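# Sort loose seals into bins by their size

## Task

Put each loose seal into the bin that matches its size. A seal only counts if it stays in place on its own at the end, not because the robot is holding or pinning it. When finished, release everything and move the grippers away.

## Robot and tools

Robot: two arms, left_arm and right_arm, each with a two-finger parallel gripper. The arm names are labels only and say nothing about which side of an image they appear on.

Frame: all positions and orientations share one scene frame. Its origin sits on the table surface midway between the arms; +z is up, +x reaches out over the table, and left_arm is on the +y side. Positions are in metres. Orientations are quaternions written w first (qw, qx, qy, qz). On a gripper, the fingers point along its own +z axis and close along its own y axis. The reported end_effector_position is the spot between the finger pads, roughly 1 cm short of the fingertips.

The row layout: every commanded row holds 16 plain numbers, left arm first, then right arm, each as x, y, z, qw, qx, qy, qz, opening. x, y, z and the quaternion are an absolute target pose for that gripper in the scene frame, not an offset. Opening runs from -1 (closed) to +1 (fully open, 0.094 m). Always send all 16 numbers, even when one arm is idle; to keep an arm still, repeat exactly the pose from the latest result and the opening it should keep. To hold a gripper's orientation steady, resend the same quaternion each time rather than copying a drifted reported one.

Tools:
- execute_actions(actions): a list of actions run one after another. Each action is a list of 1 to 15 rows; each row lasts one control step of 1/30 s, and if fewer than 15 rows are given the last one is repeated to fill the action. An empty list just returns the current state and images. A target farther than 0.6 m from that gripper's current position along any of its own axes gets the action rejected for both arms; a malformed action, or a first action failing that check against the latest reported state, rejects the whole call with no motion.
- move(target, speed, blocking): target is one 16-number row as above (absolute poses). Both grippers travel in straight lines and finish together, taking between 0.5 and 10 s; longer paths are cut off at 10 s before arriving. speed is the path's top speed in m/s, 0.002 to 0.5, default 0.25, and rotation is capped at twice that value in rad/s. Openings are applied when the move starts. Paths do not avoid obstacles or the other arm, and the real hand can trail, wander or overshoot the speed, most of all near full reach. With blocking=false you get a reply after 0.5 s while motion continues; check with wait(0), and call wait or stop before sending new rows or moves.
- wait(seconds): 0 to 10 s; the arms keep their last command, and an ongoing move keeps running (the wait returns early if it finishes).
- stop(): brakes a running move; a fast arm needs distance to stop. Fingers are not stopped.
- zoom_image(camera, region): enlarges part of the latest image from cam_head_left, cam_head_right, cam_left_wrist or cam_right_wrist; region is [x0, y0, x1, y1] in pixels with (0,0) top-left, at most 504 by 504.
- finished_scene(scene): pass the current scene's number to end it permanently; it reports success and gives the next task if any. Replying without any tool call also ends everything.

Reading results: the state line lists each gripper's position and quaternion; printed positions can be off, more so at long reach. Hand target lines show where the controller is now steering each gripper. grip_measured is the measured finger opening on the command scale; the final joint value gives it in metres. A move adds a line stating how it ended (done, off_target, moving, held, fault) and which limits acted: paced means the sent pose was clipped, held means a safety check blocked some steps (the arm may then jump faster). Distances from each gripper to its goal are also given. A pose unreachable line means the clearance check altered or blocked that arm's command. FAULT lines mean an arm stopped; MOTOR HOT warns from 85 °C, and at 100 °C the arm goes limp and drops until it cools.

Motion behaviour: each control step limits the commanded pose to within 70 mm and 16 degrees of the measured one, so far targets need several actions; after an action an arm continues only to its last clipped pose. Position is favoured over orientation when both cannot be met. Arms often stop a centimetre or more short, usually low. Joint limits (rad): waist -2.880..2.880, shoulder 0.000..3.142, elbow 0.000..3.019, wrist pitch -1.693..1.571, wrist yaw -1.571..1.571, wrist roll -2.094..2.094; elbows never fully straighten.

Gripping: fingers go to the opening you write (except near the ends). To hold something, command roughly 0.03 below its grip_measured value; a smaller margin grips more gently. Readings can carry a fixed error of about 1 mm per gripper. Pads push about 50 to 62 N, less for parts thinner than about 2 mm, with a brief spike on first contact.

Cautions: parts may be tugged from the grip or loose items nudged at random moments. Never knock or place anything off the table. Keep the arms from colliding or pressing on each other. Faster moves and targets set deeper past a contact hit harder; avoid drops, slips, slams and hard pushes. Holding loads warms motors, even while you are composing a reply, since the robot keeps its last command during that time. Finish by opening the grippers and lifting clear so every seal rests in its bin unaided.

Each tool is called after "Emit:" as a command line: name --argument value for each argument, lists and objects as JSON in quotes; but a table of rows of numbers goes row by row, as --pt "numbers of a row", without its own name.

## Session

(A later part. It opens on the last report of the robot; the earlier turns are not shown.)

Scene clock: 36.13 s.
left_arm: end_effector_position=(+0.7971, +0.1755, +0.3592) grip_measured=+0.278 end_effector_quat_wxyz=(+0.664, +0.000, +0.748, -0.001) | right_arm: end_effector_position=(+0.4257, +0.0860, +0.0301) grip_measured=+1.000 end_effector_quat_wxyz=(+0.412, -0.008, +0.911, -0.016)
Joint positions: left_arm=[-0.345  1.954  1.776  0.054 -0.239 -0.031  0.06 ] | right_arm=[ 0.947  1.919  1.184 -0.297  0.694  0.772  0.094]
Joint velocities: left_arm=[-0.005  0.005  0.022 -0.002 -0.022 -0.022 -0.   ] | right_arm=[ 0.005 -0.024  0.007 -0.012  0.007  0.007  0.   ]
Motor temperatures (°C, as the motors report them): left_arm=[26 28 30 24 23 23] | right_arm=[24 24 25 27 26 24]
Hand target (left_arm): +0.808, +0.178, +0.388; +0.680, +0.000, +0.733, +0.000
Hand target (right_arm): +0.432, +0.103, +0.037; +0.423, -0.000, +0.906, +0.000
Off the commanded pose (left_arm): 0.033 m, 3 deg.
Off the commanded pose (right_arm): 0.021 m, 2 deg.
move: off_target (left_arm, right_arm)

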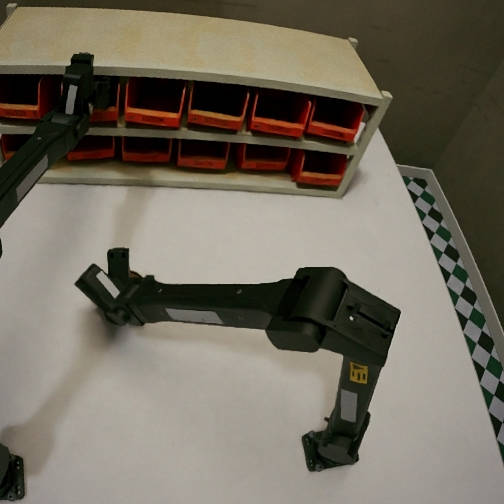

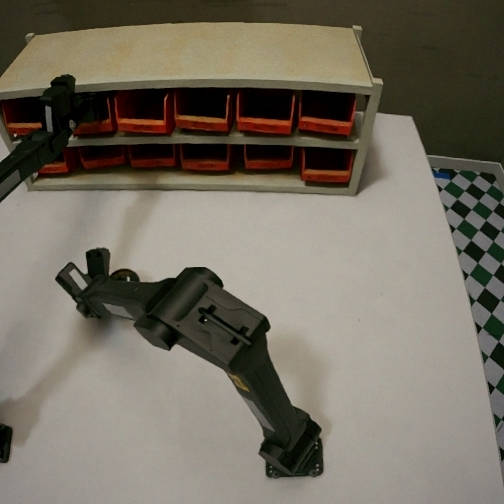

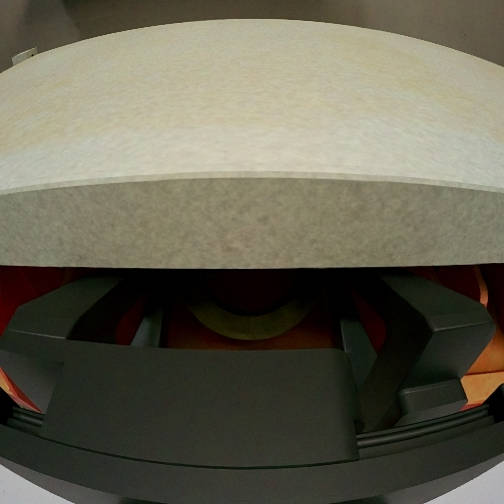

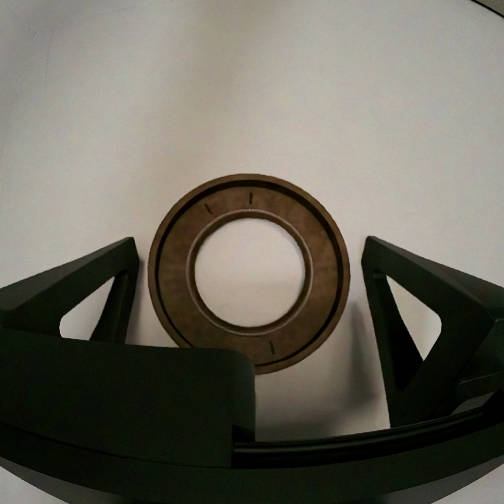

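Emit:
execute_actions --actions '[[[0.815,0.178,0.378,0.68,0,0.733,0,0.255,0.431,0.103,0.028,0.423,0,0.906,0,1]],[[0.818,0.178,0.37,0.68,0,0.733,0,0.255,0.430,0.103,0.02,0.423,0,0.906,0,1]],[[0.818,0.178,0.37,0.68,0,0.733,0,0.4,0.430,0.103,0.02,0.423,0,0.906,0,1]]]'

Emit:
move --target '[0.68,0.19,0.375,0.68,0,0.733,0,0.4,0.430,0.103,0.02,0.423,0,0.906,0,1]' --speed 0.15

Scene clock: 39.40 s.
left_arm: end_effector_position=(+0.8021, +0.1742, +0.3406) grip_measured=+0.398 end_effector_quat_wxyz=(+0.655, +0.003, +0.755, +0.000) | right_arm: end_effector_position=(+0.4270, +0.0906, +0.0213) grip_measured=+1.000 end_effector_quat_wxyz=(+0.418, -0.004, +0.908, -0.010)
Joint positions: left_arm=[-0.344  1.977  1.776  0.054 -0.236 -0.03   0.066] | right_arm=[ 0.951  1.943  1.184 -0.257  0.7    0.776  0.094]
Joint velocities: left_arm=[-0.005  0.005 -0.002 -0.002 -0.081 -0.022 -0.001] | right_arm=[-0.015  0.005  0.002 -0.007  0.051 -0.007  0.   ]
Motor temperatures (°C, as the motors report them): left_arm=[26 28 31 24 23 23] | right_arm=[24 24 25 27 26 24]
Hand target (left_arm): +0.814, +0.179, +0.370; +0.680, -0.000, +0.733, +0.000
Hand target (right_arm): +0.430, +0.103, +0.020; +0.423, -0.000, +0.906, +0.000
Off the commanded pose (left_arm): 0.034 m, 4 deg.
Off the commanded pose (right_arm): 0.013 m, 1 deg.

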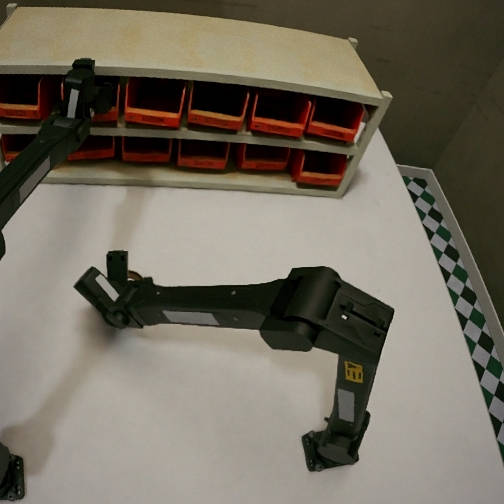

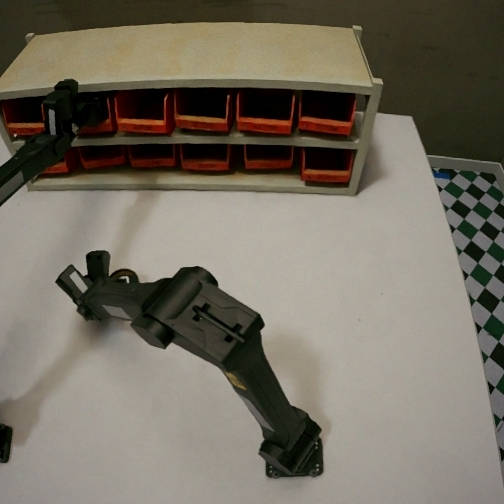

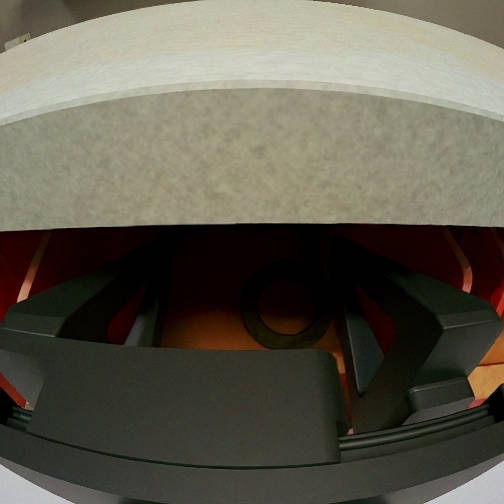

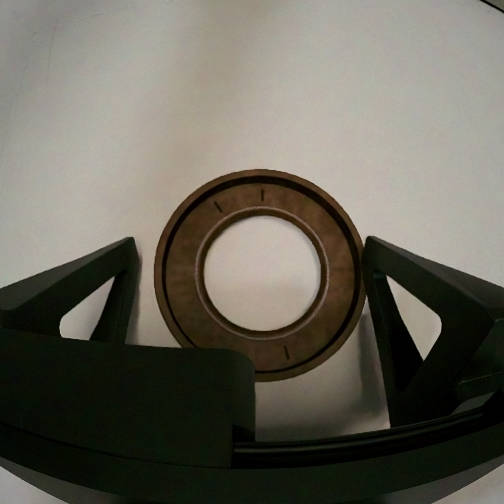

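Scene clock: 40.70 s.
left_arm: end_effector_position=(+0.6864, +0.1952, +0.3558) grip_measured=+0.398 end_effector_quat_wxyz=(+0.666, -0.002, +0.746, +0.002) | right_arm: end_effector_position=(+0.4270, +0.0906, +0.0213) grip_measured=+1.000 end_effector_quat_wxyz=(+0.418, -0.004, +0.908, -0.010)
Joint positions: left_arm=[-0.36   1.669  1.359  0.192 -0.263 -0.03   0.066] | right_arm=[ 0.951  1.943  1.184 -0.257  0.7    0.776  0.094]
Joint velocities: left_arm=[-0.005 -0.015  0.002 -0.022  0.007 -0.007 -0.   ] | right_arm=[-0.005 -0.005  0.007 -0.002  0.022  0.037  0.   ]
Motor temperatures (°C, as the motors report them): left_arm=[26 28 31 25 23 23] | right_arm=[24 25 25 27 26 24]
Hand target (left_arm): +0.680, +0.192, +0.374; +0.680, -0.001, +0.733, -0.000
Hand target (right_arm): +0.430, +0.103, +0.020; +0.423, -0.000, +0.906, +0.000
Off the commanded pose (left_arm): 0.021 m, 2 deg.
Off the commanded pose (right_arm): 0.013 m, 1 deg.
move: off_target (left_arm, right_arm)

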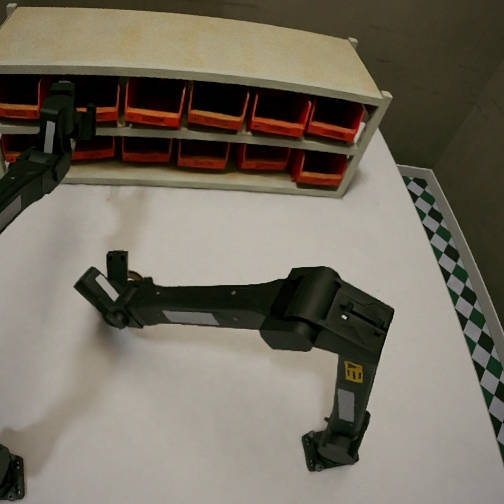

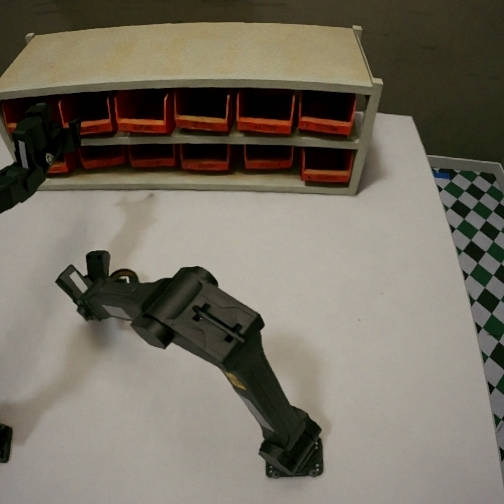

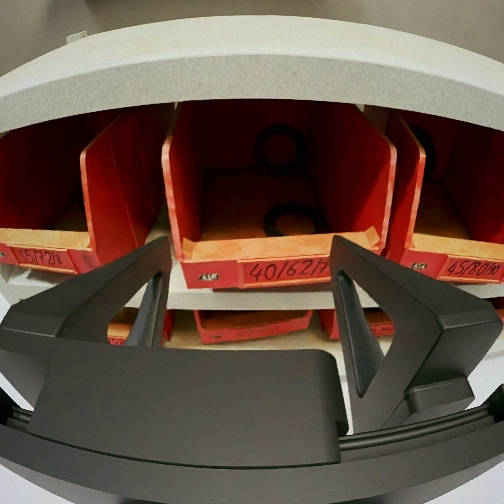

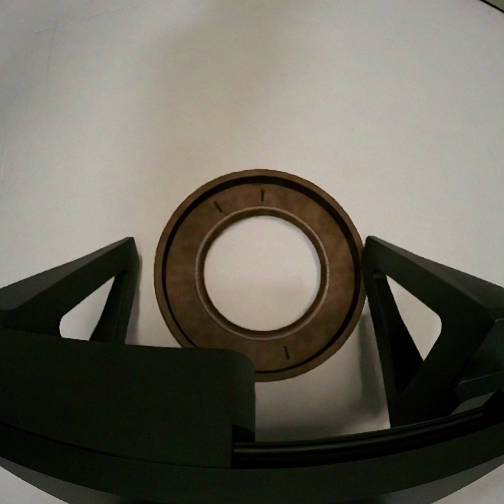

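Emit:
execute_actions --actions '[[[0.64,0.24,0.375,0.68,0,0.733,0,0.4,0.430,0.103,0.055,0.423,0,0.906,0,1]],[[0.60,0.29,0.37,0.68,0,0.733,0,0.4,0.432,0.135,0.05,0.423,0,0.906,0,-0.15]],[[0.56,0.34,0.35,0.68,0,0.733,0,0.4,0.43,0.135,0.036,0.423,0,0.906,0,-0.15]],[[0.52,0.38,0.33,0.68,0,0.733,0,0.4,0.43,0.135,0.036,0.423,0,0.906,0,-0.15]]]'

Scene clock: 45.17 s.
left_arm: end_effector_position=(+0.5216, +0.3855, +0.3094) grip_measured=+0.398 end_effector_quat_wxyz=(+0.661, -0.010, +0.750, -0.002) | right_arm: end_effector_position=(+0.4239, +0.1238, +0.0316) grip_measured=-0.149 end_effector_quat_wxyz=(+0.415, -0.008, +0.910, -0.012)
Joint positions: left_arm=[ 0.017  1.253  0.789  0.338  0.108 -0.003  0.066] | right_arm=[ 0.986  1.977  1.287 -0.356  0.713  0.81   0.04 ]
Joint velocities: left_arm=[ 0.005 -0.005 -0.007  0.012  0.007  0.007 -0.   ] | right_arm=[-0.015 -0.015 -0.012 -0.002 -0.022  0.066  0.001]
Motor temperatures (°C, as the motors report them): left_arm=[26 28 30 25 23 23] | right_arm=[24 25 26 27 26 24]
Hand target (left_arm): +0.520, +0.381, +0.330; +0.680, +0.001, +0.733, +0.001
Hand target (right_arm): +0.430, +0.135, +0.036; +0.423, -0.000, +0.906, +0.000
Off the commanded pose (left_arm): 0.021 m, 3 deg.
Off the commanded pose (right_arm): 0.013 m, 2 deg.

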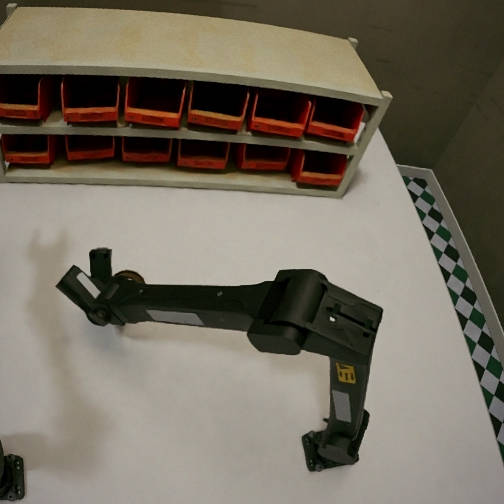

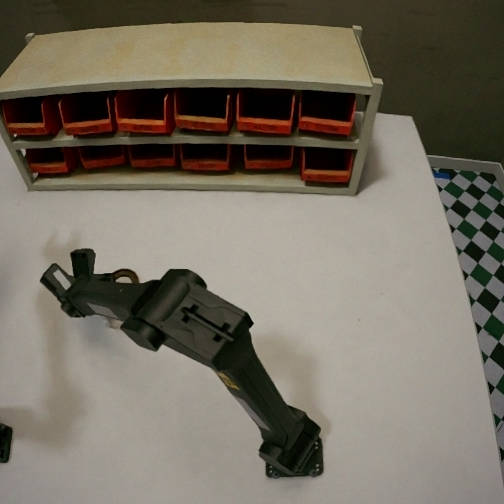

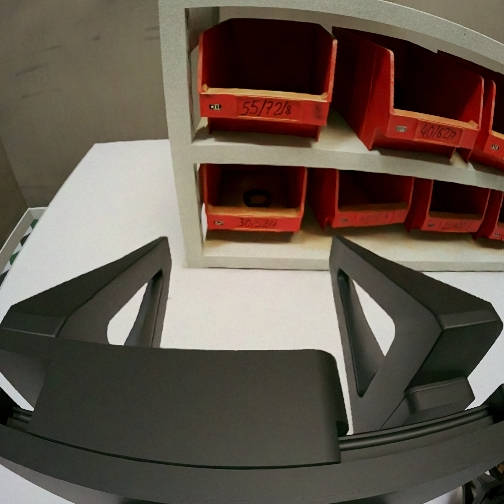

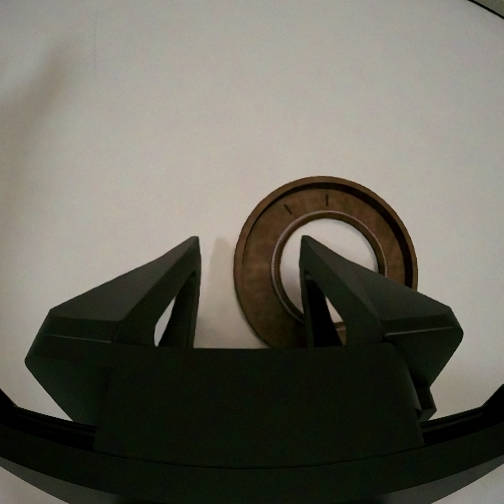

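Emit:
execute_actions --actions '[[[0.52,0.38,0.33,0.68,0,0.733,0,0.4,0.43,0.129,0.024,0.423,0,0.906,0,-0.15]],[[0.52,0.38,0.33,0.68,0,0.733,0,0.4,0.43,0.127,0.013,0.423,0,0.906,0,-0.15]],[[0.52,0.38,0.33,0.68,0,0.733,0,0.4,0.43,0.127,0.006,0.423,0,0.906,0,-0.15]],[[0.52,0.38,0.33,0.68,0,0.733,0,0.4,0.43,0.127,0.006,0.423,0,0.906,0,-0.62]],[[0.52,0.38,0.33,0.68,0,0.733,0,0.4,0.43,0.127,0.006,0.423,0,0.906,0,-0.62]]]'

Scene clock: 49.00 s.
left_arm: end_effector_position=(+0.5216, +0.3855, +0.3094) grip_measured=+0.398 end_effector_quat_wxyz=(+0.661, -0.010, +0.750, -0.002) | right_arm: end_effector_position=(+0.4275, +0.1274, +0.0161) grip_measured=-0.598 end_effector_quat_wxyz=(+0.424, -0.002, +0.906, +0.001)
Joint positions: left_arm=[ 0.017  1.253  0.789  0.338  0.108 -0.003  0.066] | right_arm=[ 0.985  2.009  1.275 -0.278  0.715  0.808  0.019]
Joint velocities: left_arm=[-0.015 -0.005  0.027 -0.002 -0.051 -0.081 -0.001] | right_arm=[-0.005 -0.005 -0.012 -0.002  0.022 -0.007  0.   ]
Motor temperatures (°C, as the motors report them): left_arm=[26 28 30 25 23 23] | right_arm=[24 25 26 27 26 24]
Hand target (left_arm): +0.519, +0.380, +0.330; +0.680, -0.001, +0.733, -0.000
Hand target (right_arm): +0.430, +0.127, +0.006; +0.423, +0.000, +0.906, -0.000
Off the commanded pose (left_arm): 0.021 m, 3 deg.
Off the commanded pose (right_arm): 0.010 m, 0 deg.

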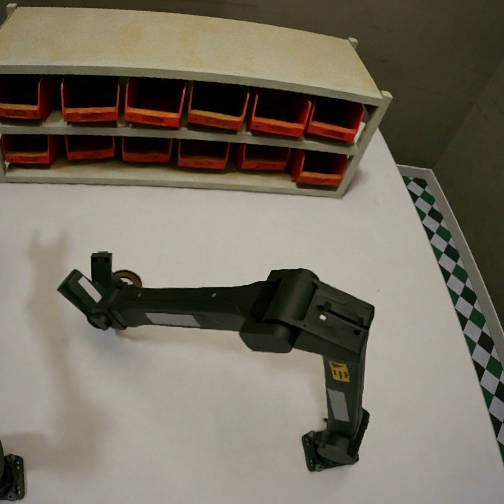

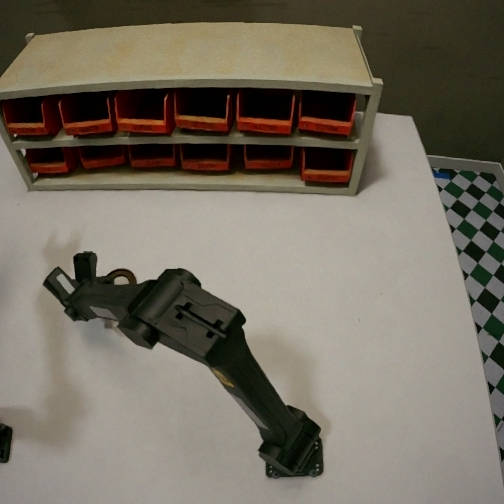

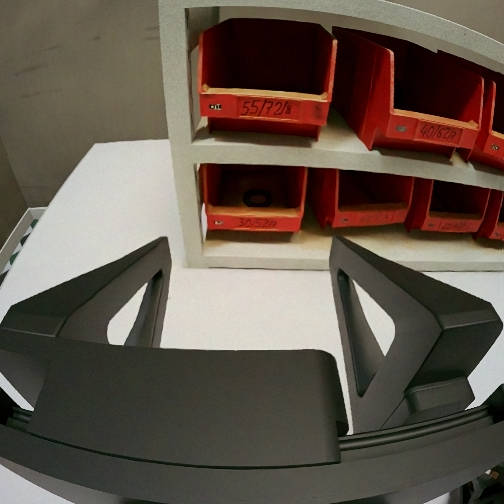

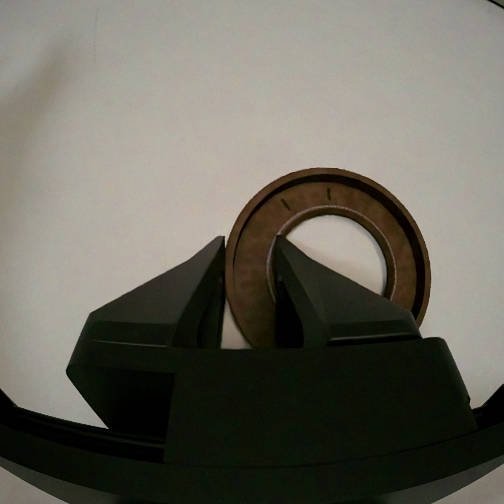

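Emit:
move --target '[0.52,0.38,0.33,0.68,0,0.733,0,0.4,0.43,0.11,0.08,0.423,0,0.906,0,-0.64]' --speed 0.15

Emit:
move --target '[0.42,0.38,0.25,0.68,0,0.733,0,0.4,0.66,-0.39,0.38,0.67,-0.127,0.722,0.118,-0.64]' --speed 0.3

Scene clock: 52.53 s.
left_arm: end_effector_position=(+0.5216, +0.3855, +0.3094) grip_measured=+0.398 end_effector_quat_wxyz=(+0.661, -0.010, +0.750, -0.002) | right_arm: end_effector_position=(+0.4267, +0.1095, +0.0750) grip_measured=-0.599 end_effector_quat_wxyz=(+0.423, +0.001, +0.906, +0.000)
Joint positions: left_arm=[ 0.017  1.253  0.789  0.338  0.108 -0.003  0.066] | right_arm=[ 0.969  1.88   1.259 -0.385  0.706  0.8    0.019]
Joint velocities: left_arm=[-0.005 -0.005 -0.012 -0.002 -0.095  0.037  0.   ] | right_arm=[-0.015 -0.015 -0.007 -0.017  0.037 -0.11   0.001]
Motor temperatures (°C, as the motors report them): left_arm=[26 28 30 25 23 23] | right_arm=[24 25 25 27 26 24]
Hand target (left_arm): +0.519, +0.380, +0.330; +0.680, -0.001, +0.733, -0.000
Hand target (right_arm): +0.430, +0.110, +0.081; +0.423, +0.000, +0.906, +0.000
Off the commanded pose (left_arm): 0.021 m, 3 deg.
Off the commanded pose (right_arm): 0.006 m, 0 deg.
move: off_target (left_arm)

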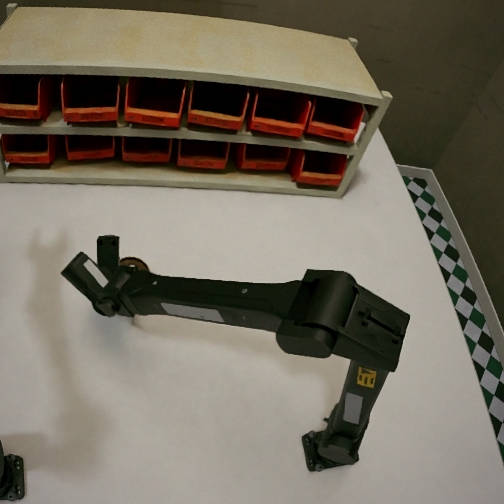

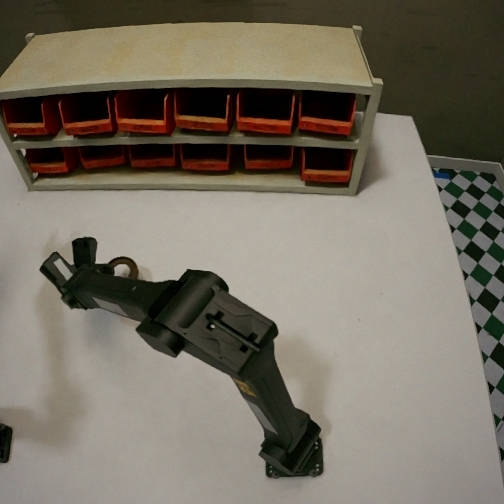

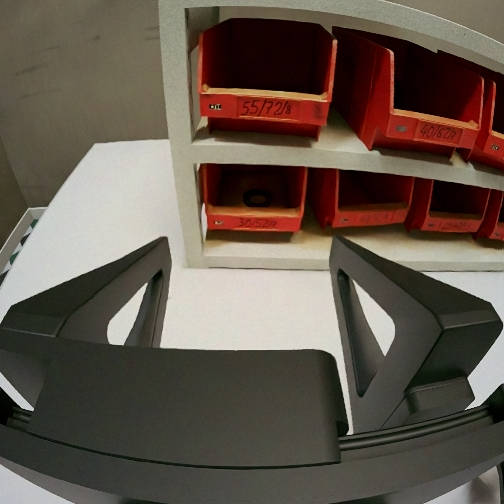

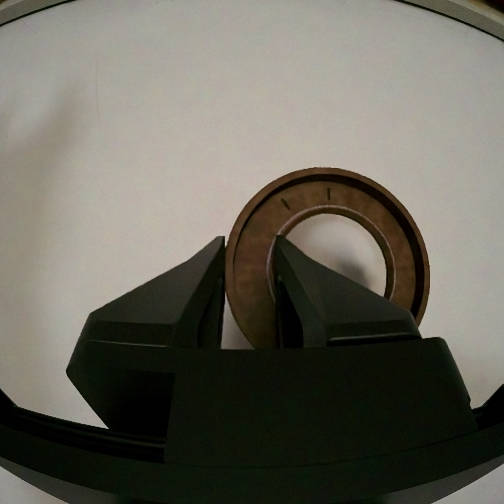

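Scene clock: 55.23 s.
left_arm: end_effector_position=(+0.4238, +0.3785, +0.2356) grip_measured=+0.398 end_effector_quat_wxyz=(+0.664, -0.005, +0.747, -0.008) | right_arm: end_effector_position=(+0.6434, -0.4025, +0.3519) grip_measured=-0.599 end_effector_quat_wxyz=(+0.649, -0.122, +0.741, +0.124)
Joint positions: left_arm=[ 0.043  1.098  0.439  0.541  0.15  -0.001  0.066] | right_arm=[-0.251  1.493  1.151  0.191 -0.557 -0.055  0.019]
Joint velocities: left_arm=[-0.005  0.005 -0.007 -0.017 -0.022  0.022 -0.   ] | right_arm=[-0.005 -0.005  0.007 -0.002 -0.037 -0.051  0.   ]
Motor temperatures (°C, as the motors report them): left_arm=[26 28 30 25 23 23] | right_arm=[24 25 26 27 26 24]
Hand target (left_arm): +0.421, +0.382, +0.249; +0.680, +0.000, +0.733, +0.000
Hand target (right_arm): +0.653, -0.400, +0.384; +0.672, -0.136, +0.719, +0.116
Off the commanded pose (left_arm): 0.015 m, 3 deg.
Off the commanded pose (right_arm): 0.035 m, 3 deg.
move: off_target (left_arm, right_arm); limits=paced

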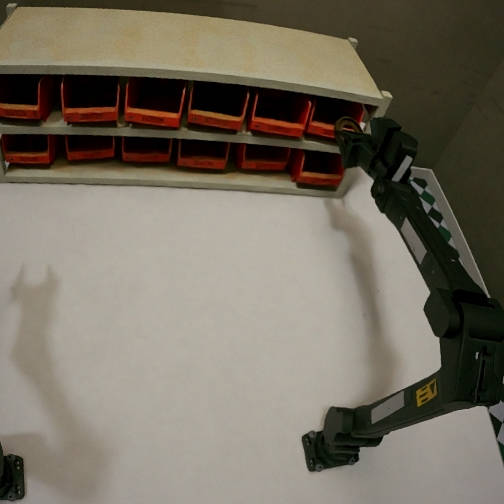

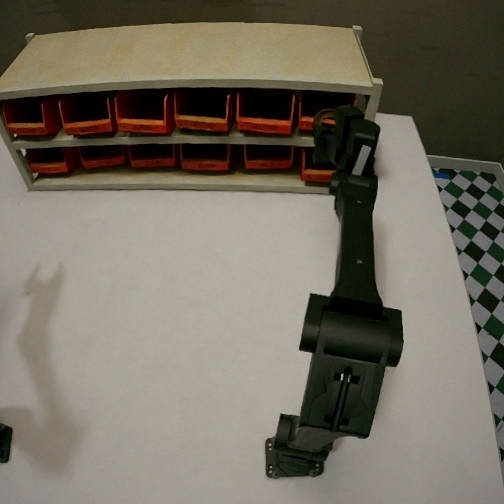

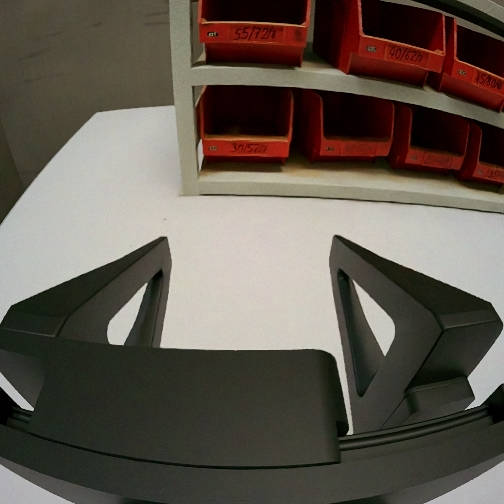

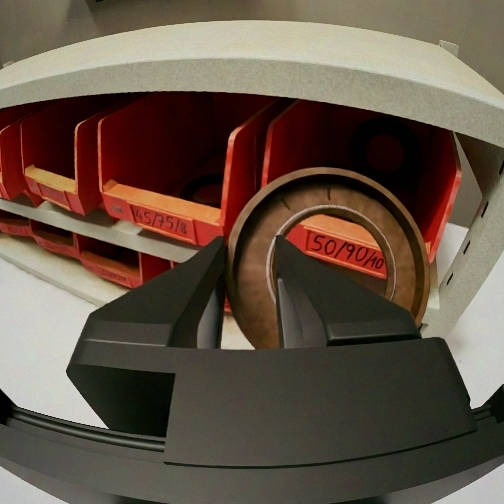

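Emit:
move --target '[0.42,0.38,0.25,0.68,0,0.733,0,0.4,0.735,-0.407,0.372,0.67,-0.127,0.722,0.118,-0.64]' --speed 0.08

Scene clock: 58.17 s.
left_arm: end_effector_position=(+0.4229, +0.3784, +0.2396) grip_measured=+0.398 end_effector_quat_wxyz=(+0.668, -0.004, +0.744, -0.008) | right_arm: end_effector_position=(+0.7201, -0.4102, +0.3389) grip_measured=-0.599 end_effector_quat_wxyz=(+0.650, -0.121, +0.740, +0.123)
Joint positions: left_arm=[ 0.043  1.089  0.439  0.541  0.15  -0.001  0.066] | right_arm=[-0.236  1.694  1.357  0.191 -0.539 -0.05   0.019]
Joint velocities: left_arm=[-0.015 -0.005 -0.012 -0.002 -0.051 -0.007 -0.001] | right_arm=[-0.005  0.005  0.002 -0.027 -0.037 -0.066  0.   ]
Motor temperatures (°C, as the motors report them): left_arm=[26 28 29 25 23 23] | right_arm=[24 25 26 27 26 24]
Hand target (left_arm): +0.420, +0.380, +0.250; +0.680, -0.000, +0.733, +0.000
Hand target (right_arm): +0.732, -0.408, +0.371; +0.670, -0.127, +0.722, +0.118
Off the commanded pose (left_arm): 0.011 m, 2 deg.
Off the commanded pose (right_arm): 0.036 m, 3 deg.
move: off_target (left_arm, right_arm)

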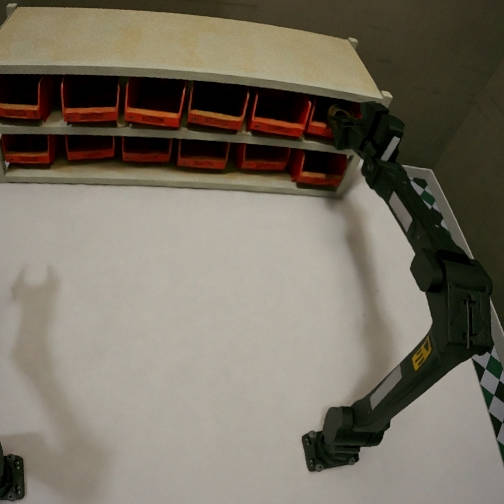

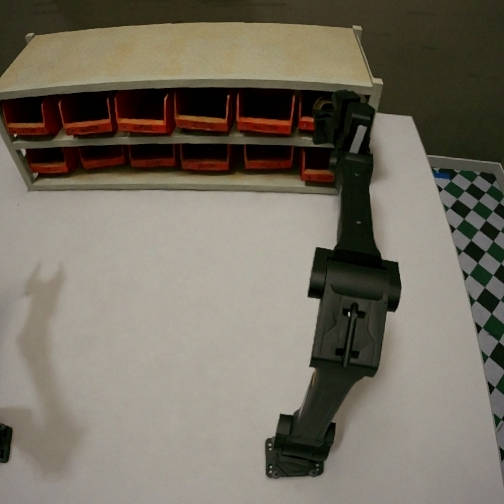

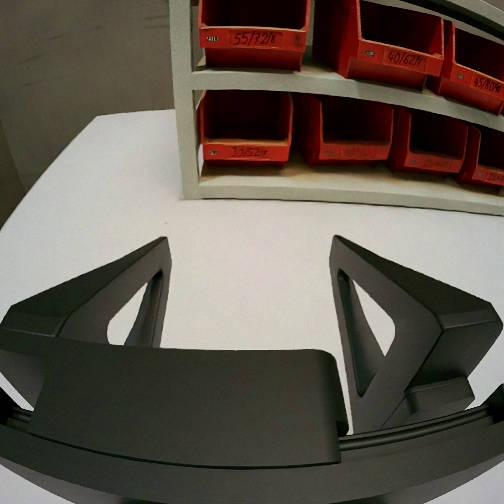

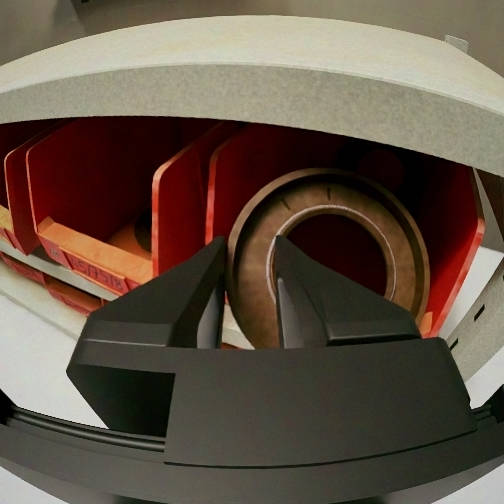

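Emit:
move --target '[0.42,0.38,0.25,0.68,0,0.733,0,0.4,0.805,-0.414,0.374,0.67,-0.127,0.722,0.118,-0.64]' --speed 0.05

Scene clock: 61.10 s.
left_arm: end_effector_position=(+0.4229, +0.3784, +0.2396) grip_measured=+0.398 end_effector_quat_wxyz=(+0.668, -0.004, +0.744, -0.008) | right_arm: end_effector_position=(+0.7902, -0.4187, +0.3417) grip_measured=-0.601 end_effector_quat_wxyz=(+0.653, -0.121, +0.738, +0.122)
Joint positions: left_arm=[ 0.043  1.089  0.439  0.541  0.15  -0.001  0.066] | right_arm=[-0.227  1.868  1.603  0.128 -0.529 -0.048  0.019]
Joint velocities: left_arm=[-0.015 -0.005  0.002  0.002 -0.081 -0.022 -0.002] | right_arm=[-0.005 -0.005 -0.012  0.012  0.051  0.022  0.001]
Motor temperatures (°C, as the motors report them): left_arm=[26 28 29 25 23 23] | right_arm=[24 25 27 27 26 24]
Hand target (left_arm): +0.420, +0.380, +0.250; +0.680, -0.000, +0.733, +0.000
Hand target (right_arm): +0.801, -0.415, +0.373; +0.670, -0.127, +0.722, +0.118
Off the commanded pose (left_arm): 0.011 m, 2 deg.
Off the commanded pose (right_arm): 0.036 m, 3 deg.
move: off_target (left_arm, right_arm)

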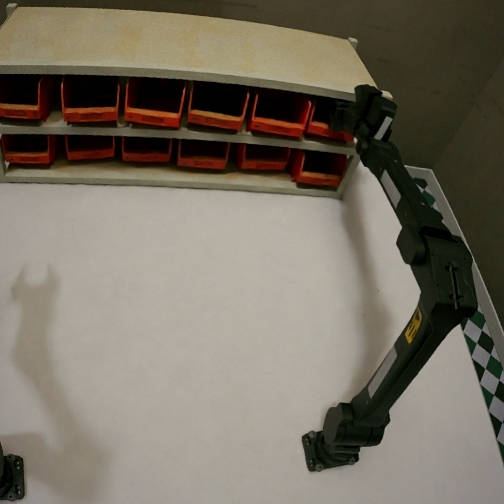

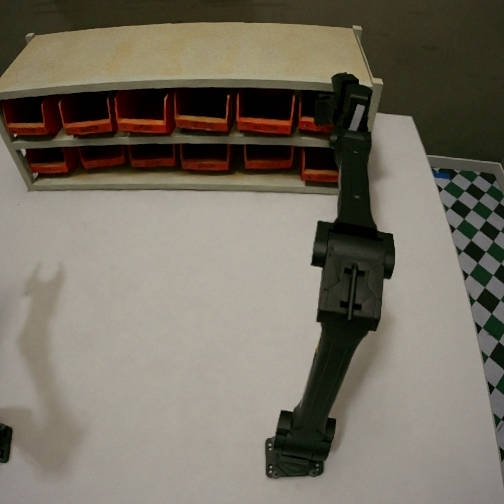

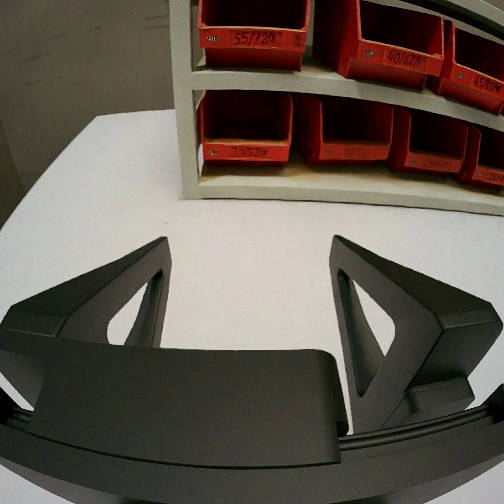

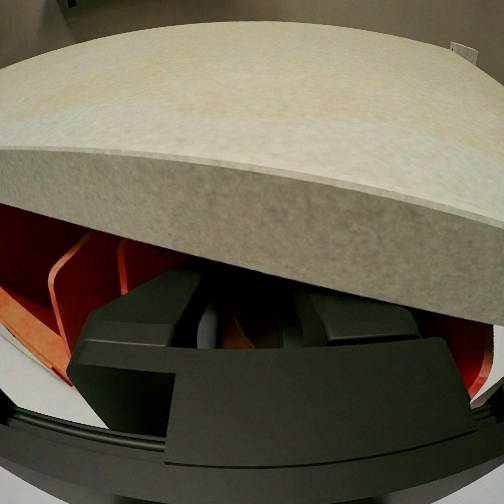

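Emit:
execute_actions --actions '[[[0.42,0.38,0.25,0.68,0,0.733,0,0.4,0.814,-0.414,0.368,0.67,-0.127,0.722,0.118,-0.64]],[[0.42,0.38,0.25,0.68,0,0.733,0,0.4,0.814,-0.414,0.368,0.67,-0.127,0.722,0.118,-0.45]],[[0.42,0.38,0.25,0.68,0,0.733,0,0.4,0.785,-0.414,0.35,0.67,-0.127,0.722,0.118,-0.45]],[[0.42,0.38,0.25,0.68,0,0.733,0,0.4,0.76,-0.414,0.35,0.67,-0.127,0.722,0.118,-0.45]]]'

Scene clock: 64.47 s.
left_arm: end_effector_position=(+0.4229, +0.3784, +0.2396) grip_measured=+0.398 end_effector_quat_wxyz=(+0.668, -0.004, +0.744, -0.008) | right_arm: end_effector_position=(+0.7619, -0.4087, +0.3310) grip_measured=-0.451 end_effector_quat_wxyz=(+0.655, -0.125, +0.735, +0.124)
Joint positions: left_arm=[ 0.043  1.089  0.439  0.541  0.15  -0.001  0.066] | right_arm=[-0.222  1.805  1.475  0.202 -0.533 -0.046  0.026]
Joint velocities: left_arm=[-0.005  0.005 -0.007  0.002 -0.022  0.051 -0.   ] | right_arm=[ 0.005 -0.005 -0.017 -0.022  0.007 -0.007 -0.001]
Motor temperatures (°C, as the motors report them): left_arm=[26 28 29 25 23 23] | right_arm=[24 25 28 27 26 24]
Hand target (left_arm): +0.420, +0.380, +0.250; +0.680, -0.000, +0.733, +0.000
Hand target (right_arm): +0.760, -0.414, +0.350; +0.670, -0.127, +0.722, +0.118
Off the commanded pose (left_arm): 0.011 m, 2 deg.
Off the commanded pose (right_arm): 0.020 m, 2 deg.

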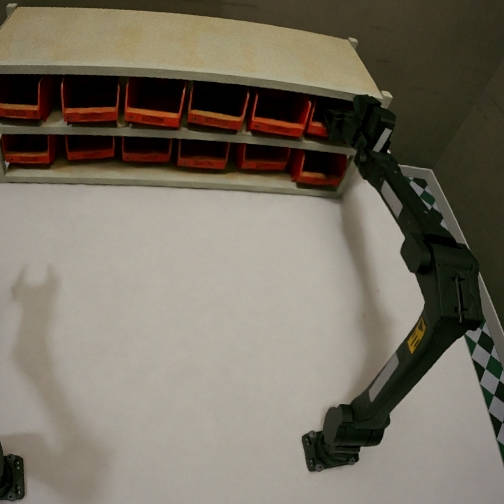

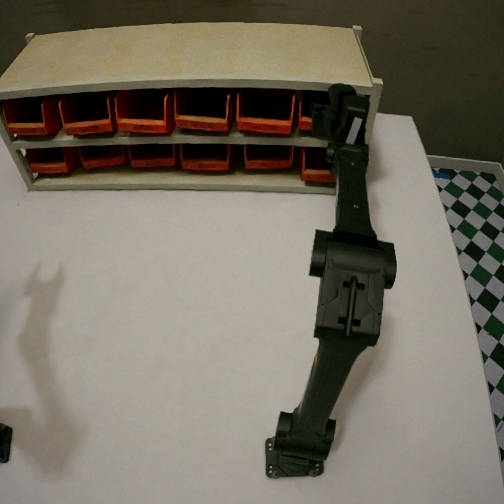

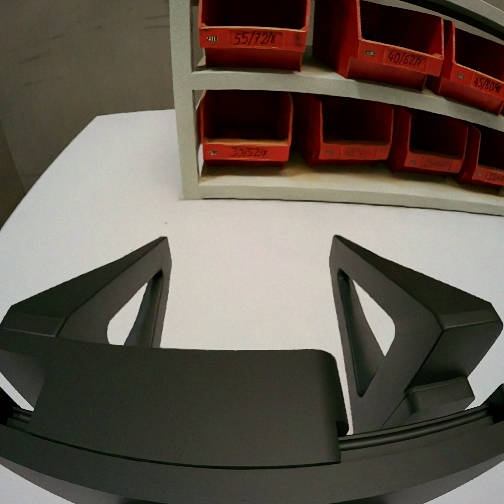

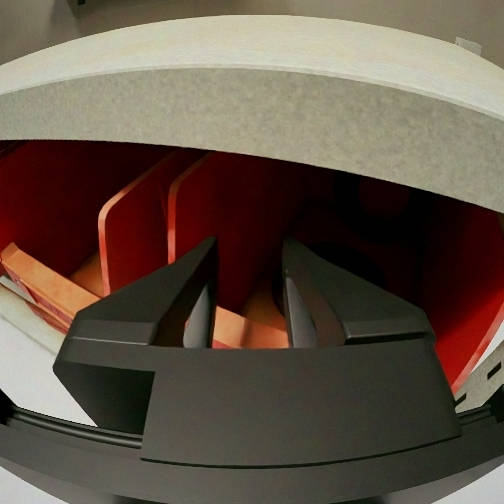

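Emit:
move --target '[0.42,0.38,0.25,0.68,0,0.733,0,0.4,0.61,-0.42,0.36,0.68,0,0.733,0,0.5]'

Scene clock: 66.83 s.
left_arm: end_effector_position=(+0.4229, +0.3784, +0.2396) grip_measured=+0.398 end_effector_quat_wxyz=(+0.668, -0.004, +0.744, -0.008) | right_arm: end_effector_position=(+0.6088, -0.4203, +0.3588) grip_measured=+0.499 end_effector_quat_wxyz=(+0.676, -0.001, +0.737, -0.002)
Joint positions: left_arm=[ 0.043  1.089  0.439  0.541  0.15  -0.001  0.066] | right_arm=[-0.182  1.362  1.001  0.272 -0.139 -0.017  0.07 ]
Joint velocities: left_arm=[-0.005 -0.005  0.002 -0.007 -0.022 -0.022  0.001] | right_arm=[-0.024 -0.005 -0.007 -0.012 -0.037 -0.037  0.001]
Motor temperatures (°C, as the motors report them): left_arm=[26 28 29 25 23 23] | right_arm=[24 25 27 27 26 24]
Hand target (left_arm): +0.420, +0.380, +0.250; +0.680, -0.000, +0.733, +0.000
Hand target (right_arm): +0.611, -0.418, +0.363; +0.681, +0.000, +0.732, +0.000
Off the commanded pose (left_arm): 0.011 m, 2 deg.
Off the commanded pose (right_arm): 0.002 m, 1 deg.
move: off_target (left_arm)

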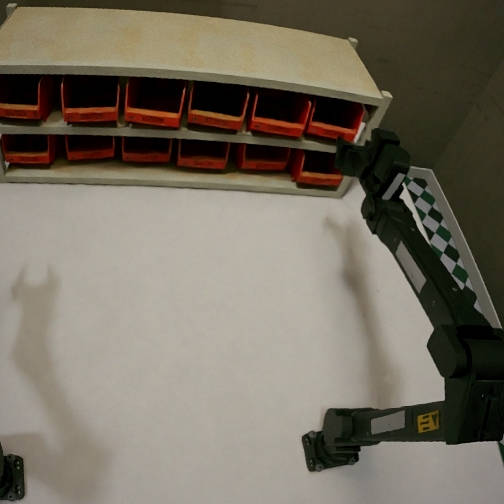

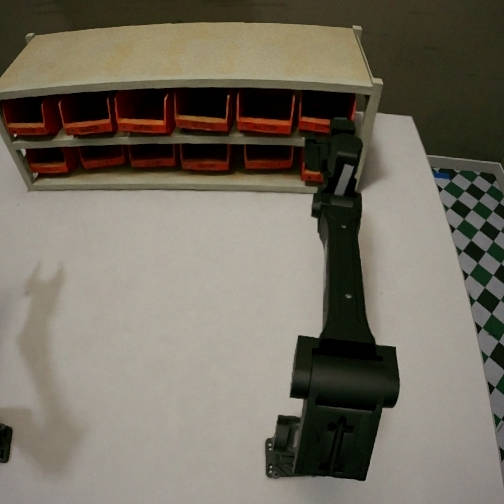

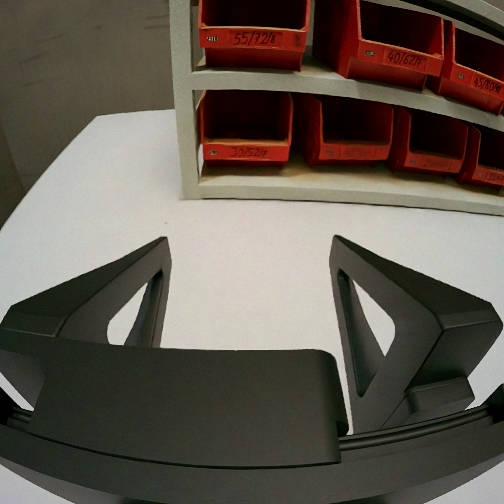

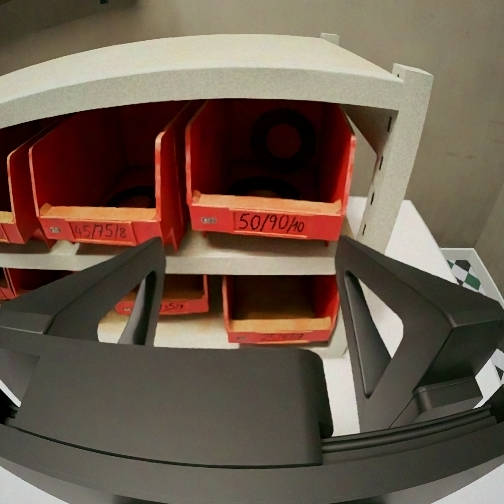

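Emit:
finished_scene --scene 1

The scene is finished: the task was done.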